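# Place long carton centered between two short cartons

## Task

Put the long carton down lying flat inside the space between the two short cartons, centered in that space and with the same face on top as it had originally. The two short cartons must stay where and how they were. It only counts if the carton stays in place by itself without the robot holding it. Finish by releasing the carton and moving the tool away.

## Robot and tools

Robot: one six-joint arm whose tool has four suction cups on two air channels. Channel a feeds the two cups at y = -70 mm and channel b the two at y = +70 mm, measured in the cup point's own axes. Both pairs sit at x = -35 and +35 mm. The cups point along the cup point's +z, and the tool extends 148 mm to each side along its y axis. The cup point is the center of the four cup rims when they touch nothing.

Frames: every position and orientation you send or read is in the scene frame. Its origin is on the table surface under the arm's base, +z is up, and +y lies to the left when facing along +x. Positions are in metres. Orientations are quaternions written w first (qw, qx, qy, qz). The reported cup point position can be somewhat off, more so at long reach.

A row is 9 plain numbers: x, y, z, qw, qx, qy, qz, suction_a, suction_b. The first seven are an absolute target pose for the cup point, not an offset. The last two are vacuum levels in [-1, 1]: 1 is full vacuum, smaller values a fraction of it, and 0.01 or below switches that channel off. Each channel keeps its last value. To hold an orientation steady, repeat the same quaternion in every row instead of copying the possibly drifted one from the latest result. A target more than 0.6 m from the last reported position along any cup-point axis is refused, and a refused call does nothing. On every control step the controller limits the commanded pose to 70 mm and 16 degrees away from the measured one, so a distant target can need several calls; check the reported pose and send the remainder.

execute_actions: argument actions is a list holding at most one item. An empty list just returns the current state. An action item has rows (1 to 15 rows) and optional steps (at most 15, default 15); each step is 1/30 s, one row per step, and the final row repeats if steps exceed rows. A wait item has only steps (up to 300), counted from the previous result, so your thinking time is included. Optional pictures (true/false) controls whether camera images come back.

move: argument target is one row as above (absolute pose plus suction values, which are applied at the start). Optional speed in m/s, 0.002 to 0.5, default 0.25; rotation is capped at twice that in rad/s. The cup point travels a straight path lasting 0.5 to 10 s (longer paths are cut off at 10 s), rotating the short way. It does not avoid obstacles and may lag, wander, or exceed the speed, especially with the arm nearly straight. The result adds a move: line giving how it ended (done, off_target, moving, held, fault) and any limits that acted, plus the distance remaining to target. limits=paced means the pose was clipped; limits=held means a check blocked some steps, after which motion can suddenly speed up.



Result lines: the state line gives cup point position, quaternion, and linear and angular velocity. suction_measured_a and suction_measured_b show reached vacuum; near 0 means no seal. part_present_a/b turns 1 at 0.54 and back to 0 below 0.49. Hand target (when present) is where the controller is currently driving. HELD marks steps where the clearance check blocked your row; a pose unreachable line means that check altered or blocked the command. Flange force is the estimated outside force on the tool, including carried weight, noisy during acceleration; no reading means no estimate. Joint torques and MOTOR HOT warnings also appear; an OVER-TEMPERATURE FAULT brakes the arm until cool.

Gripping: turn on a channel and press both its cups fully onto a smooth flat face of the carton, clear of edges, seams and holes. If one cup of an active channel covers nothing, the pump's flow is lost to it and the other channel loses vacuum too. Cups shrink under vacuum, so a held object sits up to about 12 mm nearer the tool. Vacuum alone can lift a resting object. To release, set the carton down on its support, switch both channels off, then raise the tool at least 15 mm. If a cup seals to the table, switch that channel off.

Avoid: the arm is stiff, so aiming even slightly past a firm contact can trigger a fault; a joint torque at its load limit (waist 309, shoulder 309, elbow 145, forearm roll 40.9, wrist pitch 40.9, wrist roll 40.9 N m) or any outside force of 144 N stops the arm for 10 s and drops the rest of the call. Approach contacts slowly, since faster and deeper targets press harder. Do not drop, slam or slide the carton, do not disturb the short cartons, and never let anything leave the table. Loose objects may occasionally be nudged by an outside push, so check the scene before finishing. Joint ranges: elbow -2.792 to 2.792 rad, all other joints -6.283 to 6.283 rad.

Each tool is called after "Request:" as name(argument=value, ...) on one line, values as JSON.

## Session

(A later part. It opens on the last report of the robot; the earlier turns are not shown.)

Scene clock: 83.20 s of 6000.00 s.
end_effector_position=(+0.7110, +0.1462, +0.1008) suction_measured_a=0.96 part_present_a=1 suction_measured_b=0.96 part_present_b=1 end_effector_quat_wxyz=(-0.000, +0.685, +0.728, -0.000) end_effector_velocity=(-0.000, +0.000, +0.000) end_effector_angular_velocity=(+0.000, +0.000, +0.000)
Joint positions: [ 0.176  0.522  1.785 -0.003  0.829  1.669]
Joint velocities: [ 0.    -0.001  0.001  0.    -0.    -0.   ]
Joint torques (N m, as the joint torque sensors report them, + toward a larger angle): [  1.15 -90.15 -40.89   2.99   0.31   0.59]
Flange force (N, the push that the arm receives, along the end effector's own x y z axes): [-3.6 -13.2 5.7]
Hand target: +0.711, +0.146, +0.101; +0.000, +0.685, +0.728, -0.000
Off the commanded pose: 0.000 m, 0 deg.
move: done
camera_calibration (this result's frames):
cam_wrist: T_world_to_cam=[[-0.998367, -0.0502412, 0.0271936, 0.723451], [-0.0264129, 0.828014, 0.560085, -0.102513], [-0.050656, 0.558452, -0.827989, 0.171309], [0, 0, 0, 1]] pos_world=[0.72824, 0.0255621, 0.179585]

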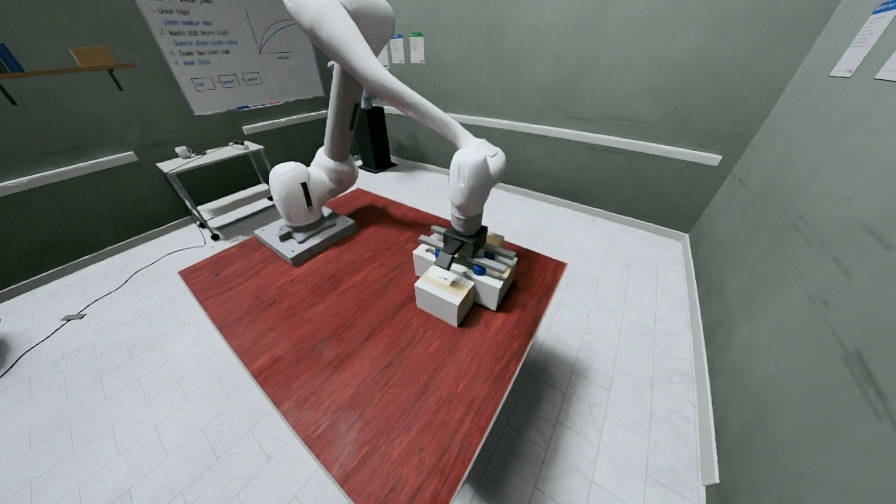

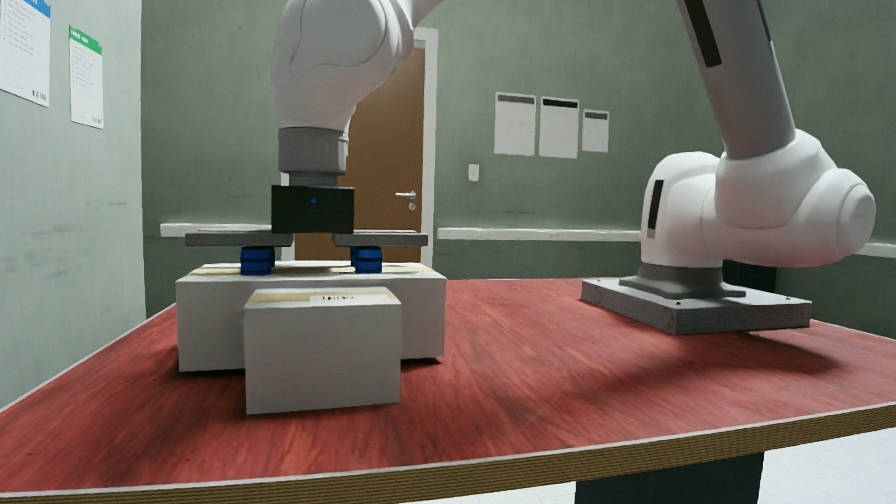

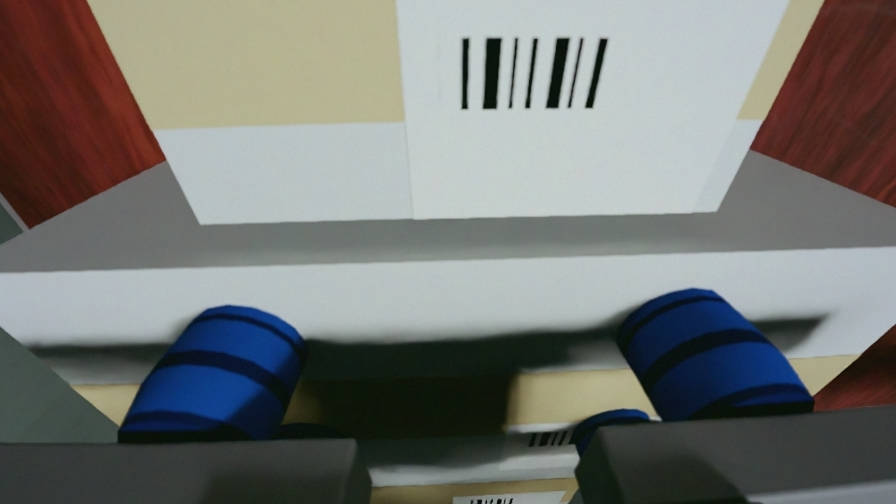

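Request:
move(target=[0.711, 0.1468, 0.093, 0, 0.6852, 0.7284, 0, 1, 1], speed=0.015)

Scene clock: 90.63 s of 6000.00 s.
end_effector_position=(+0.7110, +0.1468, +0.0930) suction_measured_a=0.96 part_present_a=1 suction_measured_b=0.96 part_present_b=1 end_effector_quat_wxyz=(-0.000, +0.685, +0.728, -0.000) end_effector_velocity=(-0.000, +0.000, -0.000) end_effector_angular_velocity=(+0.000, +0.001, +0.000)
Joint positions: [ 0.176  0.531  1.789 -0.003  0.817  1.669]
Joint velocities: [ 0.001  0.     0.     0.     0.    -0.   ]
Joint torques (N m, as the joint torque sensors report them, + toward a larger angle): [ -0.63 -93.87 -39.97   2.79   0.37   0.08]
Flange force (N, the push that the arm receives, along the end effector's own x y z axes): [0.7 -8.2 9.8]
Hand target: +0.711, +0.147, +0.093; +0.000, +0.685, +0.728, -0.000
Off the commanded pose: 0.000 m, 0 deg.
move: done
camera_calibration (this result's frames):
cam_wrist: T_world_to_cam=[[-0.998369, -0.0503083, 0.026979, 0.723757], [-0.0265804, 0.827919, 0.560218, -0.0984468], [-0.0505201, 0.558587, -0.827906, 0.164375], [0, 0, 0, 1]] pos_world=[0.728264, 0.0260989, 0.171713]

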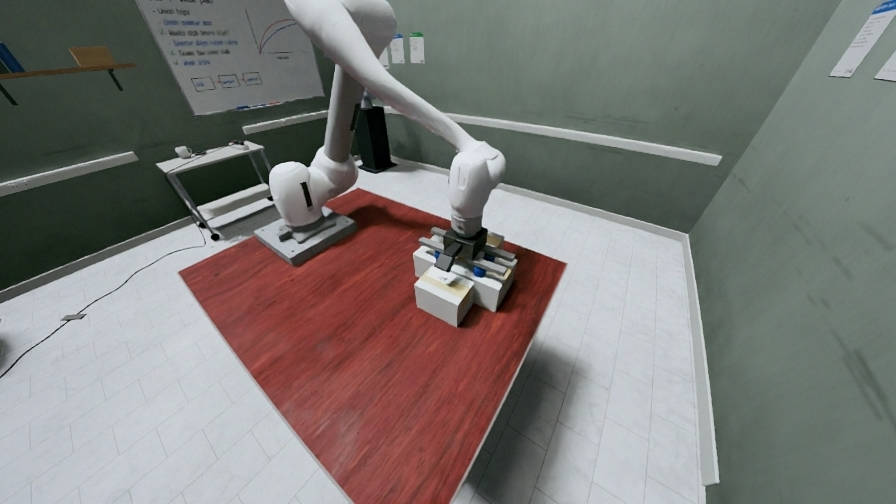

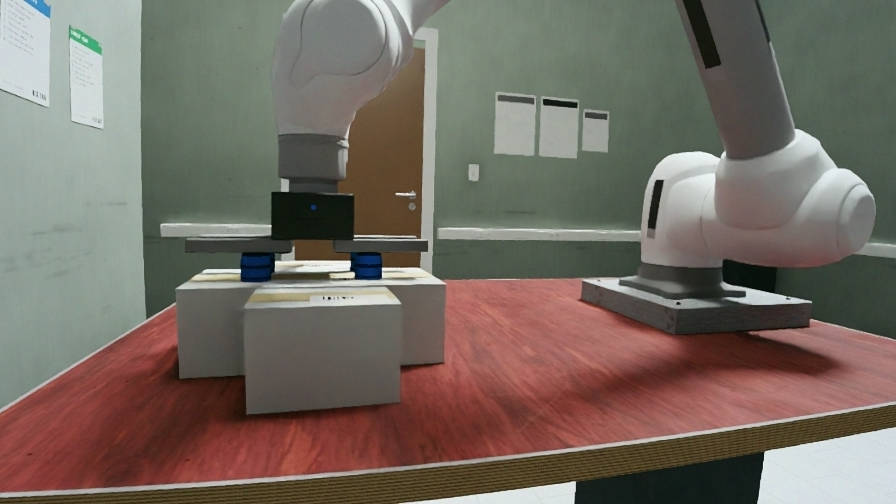

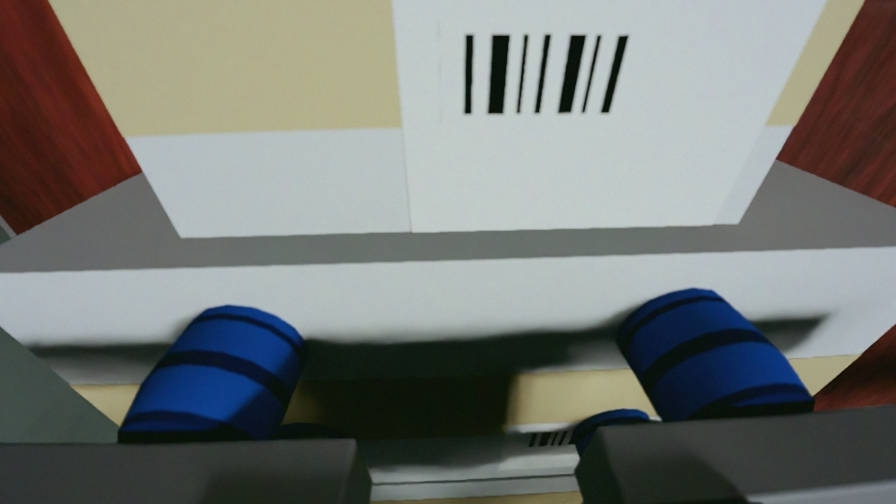

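Still carrying the weight; a couple more millimetres.

Request:
move(target=[0.711, 0.1468, 0.091, 0, 0.6852, 0.7284, 0, 1, 1], speed=0.006)

Scene clock: 92.53 s of 6000.00 s.
end_effector_position=(+0.7111, +0.1468, +0.0912) suction_measured_a=0.96 part_present_a=1 suction_measured_b=0.96 part_present_b=1 end_effector_quat_wxyz=(+0.000, +0.685, +0.728, +0.000) end_effector_velocity=(-0.000, +0.000, -0.001) end_effector_angular_velocity=(-0.000, +0.001, -0.000)
Joint positions: [ 0.176  0.533  1.789 -0.003  0.814  1.669]
Joint velocities: [ 0.     0.001  0.    -0.    -0.     0.   ]
Joint torques (N m, as the joint torque sensors report them, + toward a larger angle): [ -0.62 -48.94 -25.18   3.28  -3.3    0.38]
Flange force (N, the push that the arm receives, along the end effector's own x y z axes): [-3.2 -27.2 -53.8]
Hand target: +0.711, +0.147, +0.091; +0.000, +0.685, +0.728, -0.000
Off the commanded pose: 0.000 m, 0 deg.
move: done
camera_calibration (this result's frames):
cam_wrist: T_world_to_cam=[[-0.998379, -0.0503164, 0.0265945, 0.723964], [-0.0267994, 0.82788, 0.560264, -0.0973294], [-0.0502075, 0.558643, -0.827887, 0.162691], [0, 0, 0, 1]] pos_world=[0.72835, 0.0261182, 0.169966]

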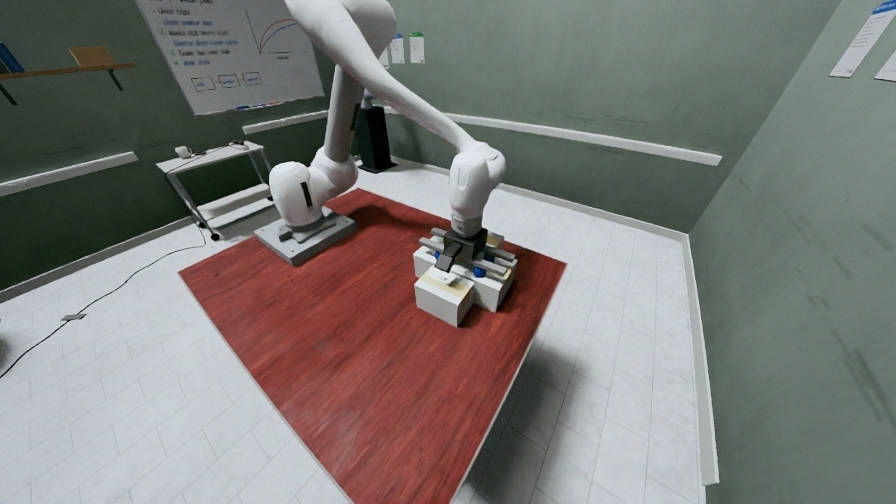

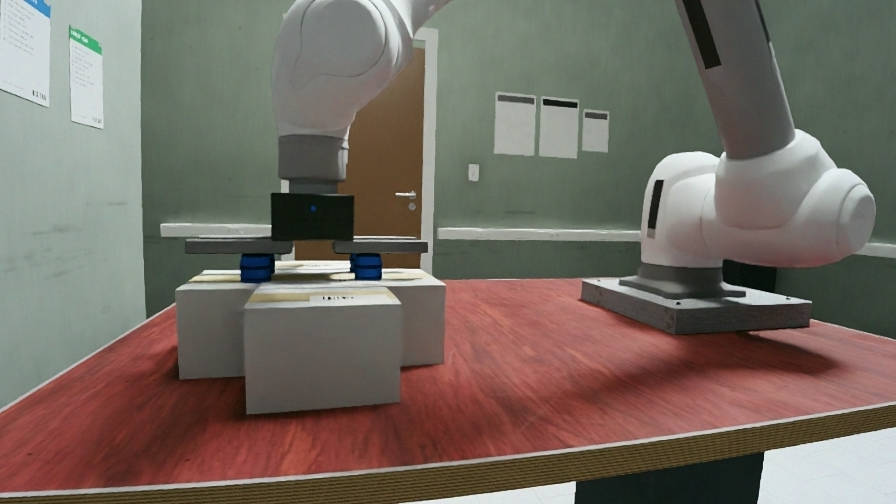

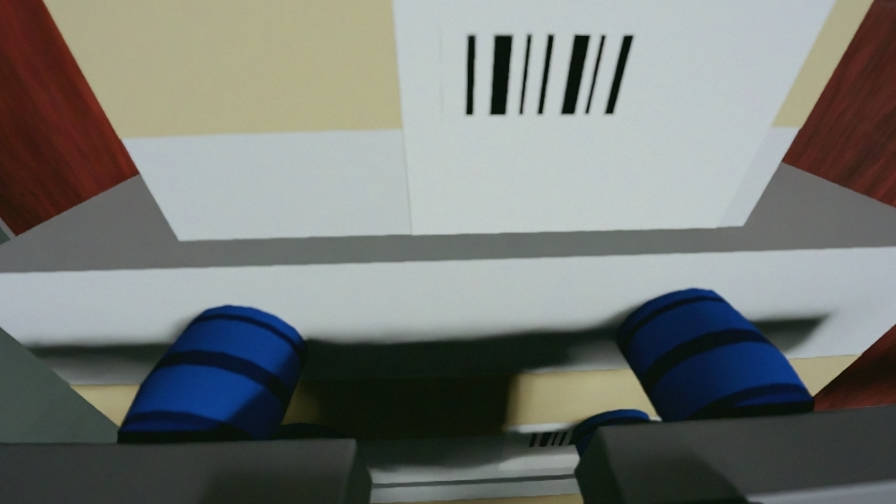

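In contact. Releasing.

Request:
execute_actions(actions=[{"rows": [[0.711, 0.1468, 0.0925, 0, 0.6852, 0.7284, 0, 0, 0]], "steps": 12}], pictures=false)

Scene clock: 94.27 s of 6000.00 s.
end_effector_position=(+0.7110, +0.1468, +0.0924) suction_measured_a=0.00 part_present_a=0 suction_measured_b=0.00 part_present_b=0 end_effector_quat_wxyz=(-0.000, +0.685, +0.728, -0.000) end_effector_velocity=(-0.001, -0.000, +0.000) end_effector_angular_velocity=(-0.000, +0.001, -0.000)
Joint positions: [ 0.176  0.531  1.789 -0.003  0.816  1.669]
Joint velocities: [-0.    -0.001  0.001 -0.     0.001  0.   ]
Joint torques (N m, as the joint torque sensors report them, + toward a larger angle): [ -1.1  -42.35 -12.1    3.04  -0.25   0.55]
Flange force (N, the push that the arm receives, along the end effector's own x y z axes): [-0.2 -10.1 -62.1]
Hand target: +0.711, +0.147, +0.093; -0.000, +0.685, +0.728, +0.000
Off the commanded pose: 0.000 m, 0 deg.
Steps of this call (steps 1 to 40: nothing new was sent; steps 41 to 52: all 12 steps of this action). Readings (end_effector_position | what the end effector reports):
41: (+0.7110, +0.1468, +0.0910) | suction_measured_a=0.68 part_present_a=1 suction_measured_b=0.68 part_present_b=1
42: (+0.7109, +0.1468, +0.0915) | suction_measured_a=0.09 part_present_a=0 suction_measured_b=0.09 part_present_b=0
44: (+0.7109, +0.1468, +0.0920) | suction_measured_a=0.00 part_present_a=0 suction_measured_b=0.00 part_present_b=0
48: (+0.7109, +0.1468, +0.0923) | suction_measured_a=0.00 part_present_a=0 suction_measured_b=0.00 part_present_b=0
52: the state above

Request:
move(target=[0.710, 0.165, 0.33, 0, 0.6852, 0.7284, 0, 0, 0], speed=0.3)

Scene clock: 97.13 s of 6000.00 s.
end_effector_position=(+0.7097, +0.1650, +0.3301) suction_measured_a=0.00 part_present_a=0 suction_measured_b=0.00 part_present_b=0 end_effector_quat_wxyz=(-0.000, +0.685, +0.728, +0.000) end_effector_velocity=(-0.000, +0.000, +0.001) end_effector_angular_velocity=(+0.000, -0.001, +0.001)
Joint positions: [ 0.202  0.33   1.597 -0.002  1.208  1.693]
Joint velocities: [ 0.001 -0.001 -0.     0.     0.    -0.001]
Joint torques (N m, as the joint torque sensors report them, + toward a larger angle): [ -3.71 -73.72 -45.21   4.11   0.41   0.74]
Flange force (N, the push that the arm receives, along the end effector's own x y z axes): [2.7 -13.9 -1.2]
Hand target: +0.710, +0.165, +0.330; -0.000, +0.685, +0.728, +0.000
Off the commanded pose: 0.000 m, 0 deg.
move: done
camera_calibration (this result's frames):
cam_wrist: T_world_to_cam=[[-0.998358, -0.0505579, 0.0269246, 0.717041], [-0.026802, 0.827736, 0.560477, -0.246321], [-0.050623, 0.558835, -0.827732, 0.350449], [0, 0, 0, 1]] pos_world=[0.727003, 0.0442981, 0.408829]

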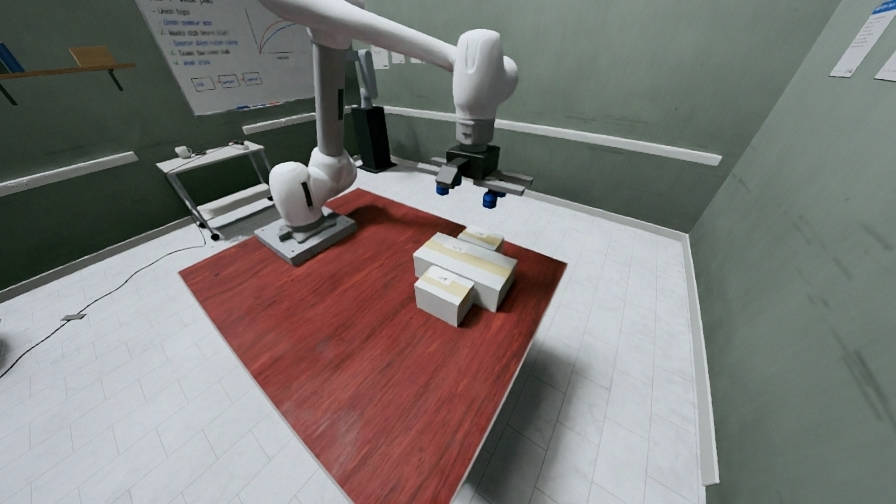

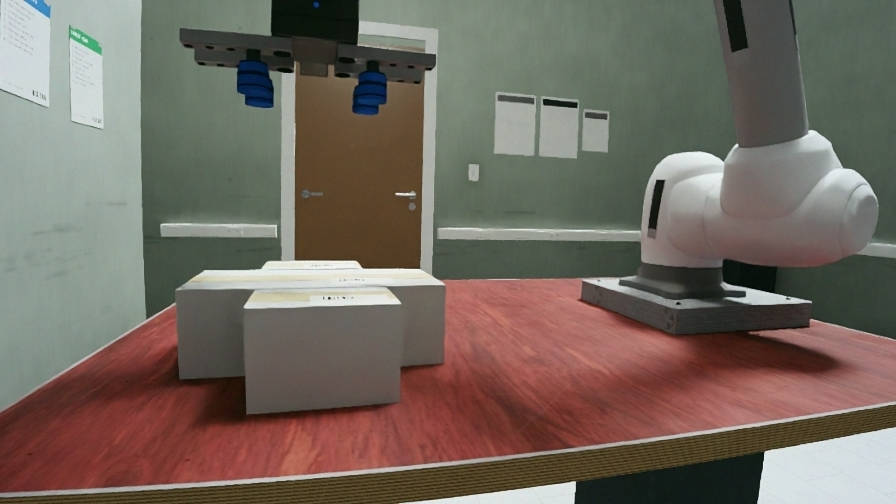

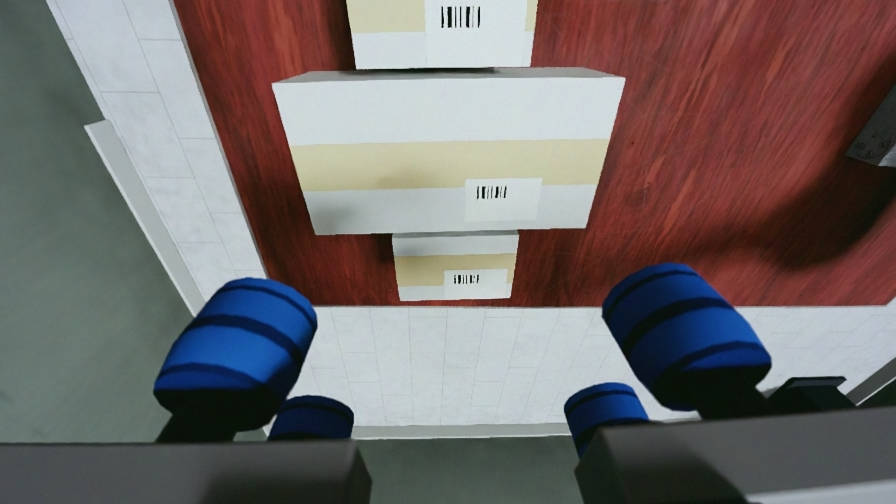

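Request:
zoom_image(camera="cam_wrist", region=[340, 50, 560, 260])

Region (340, 50, 560, 260) of cam_wrist's 896x504 image, scaled by 2.291, with more detail than that image has; it fills the top 481 rows of this view, and the rest is white.

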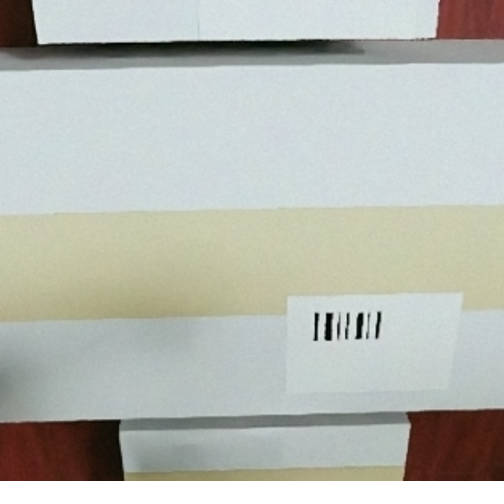

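Request:
finished_scene(scene=1)

The scene is finished: the task was done.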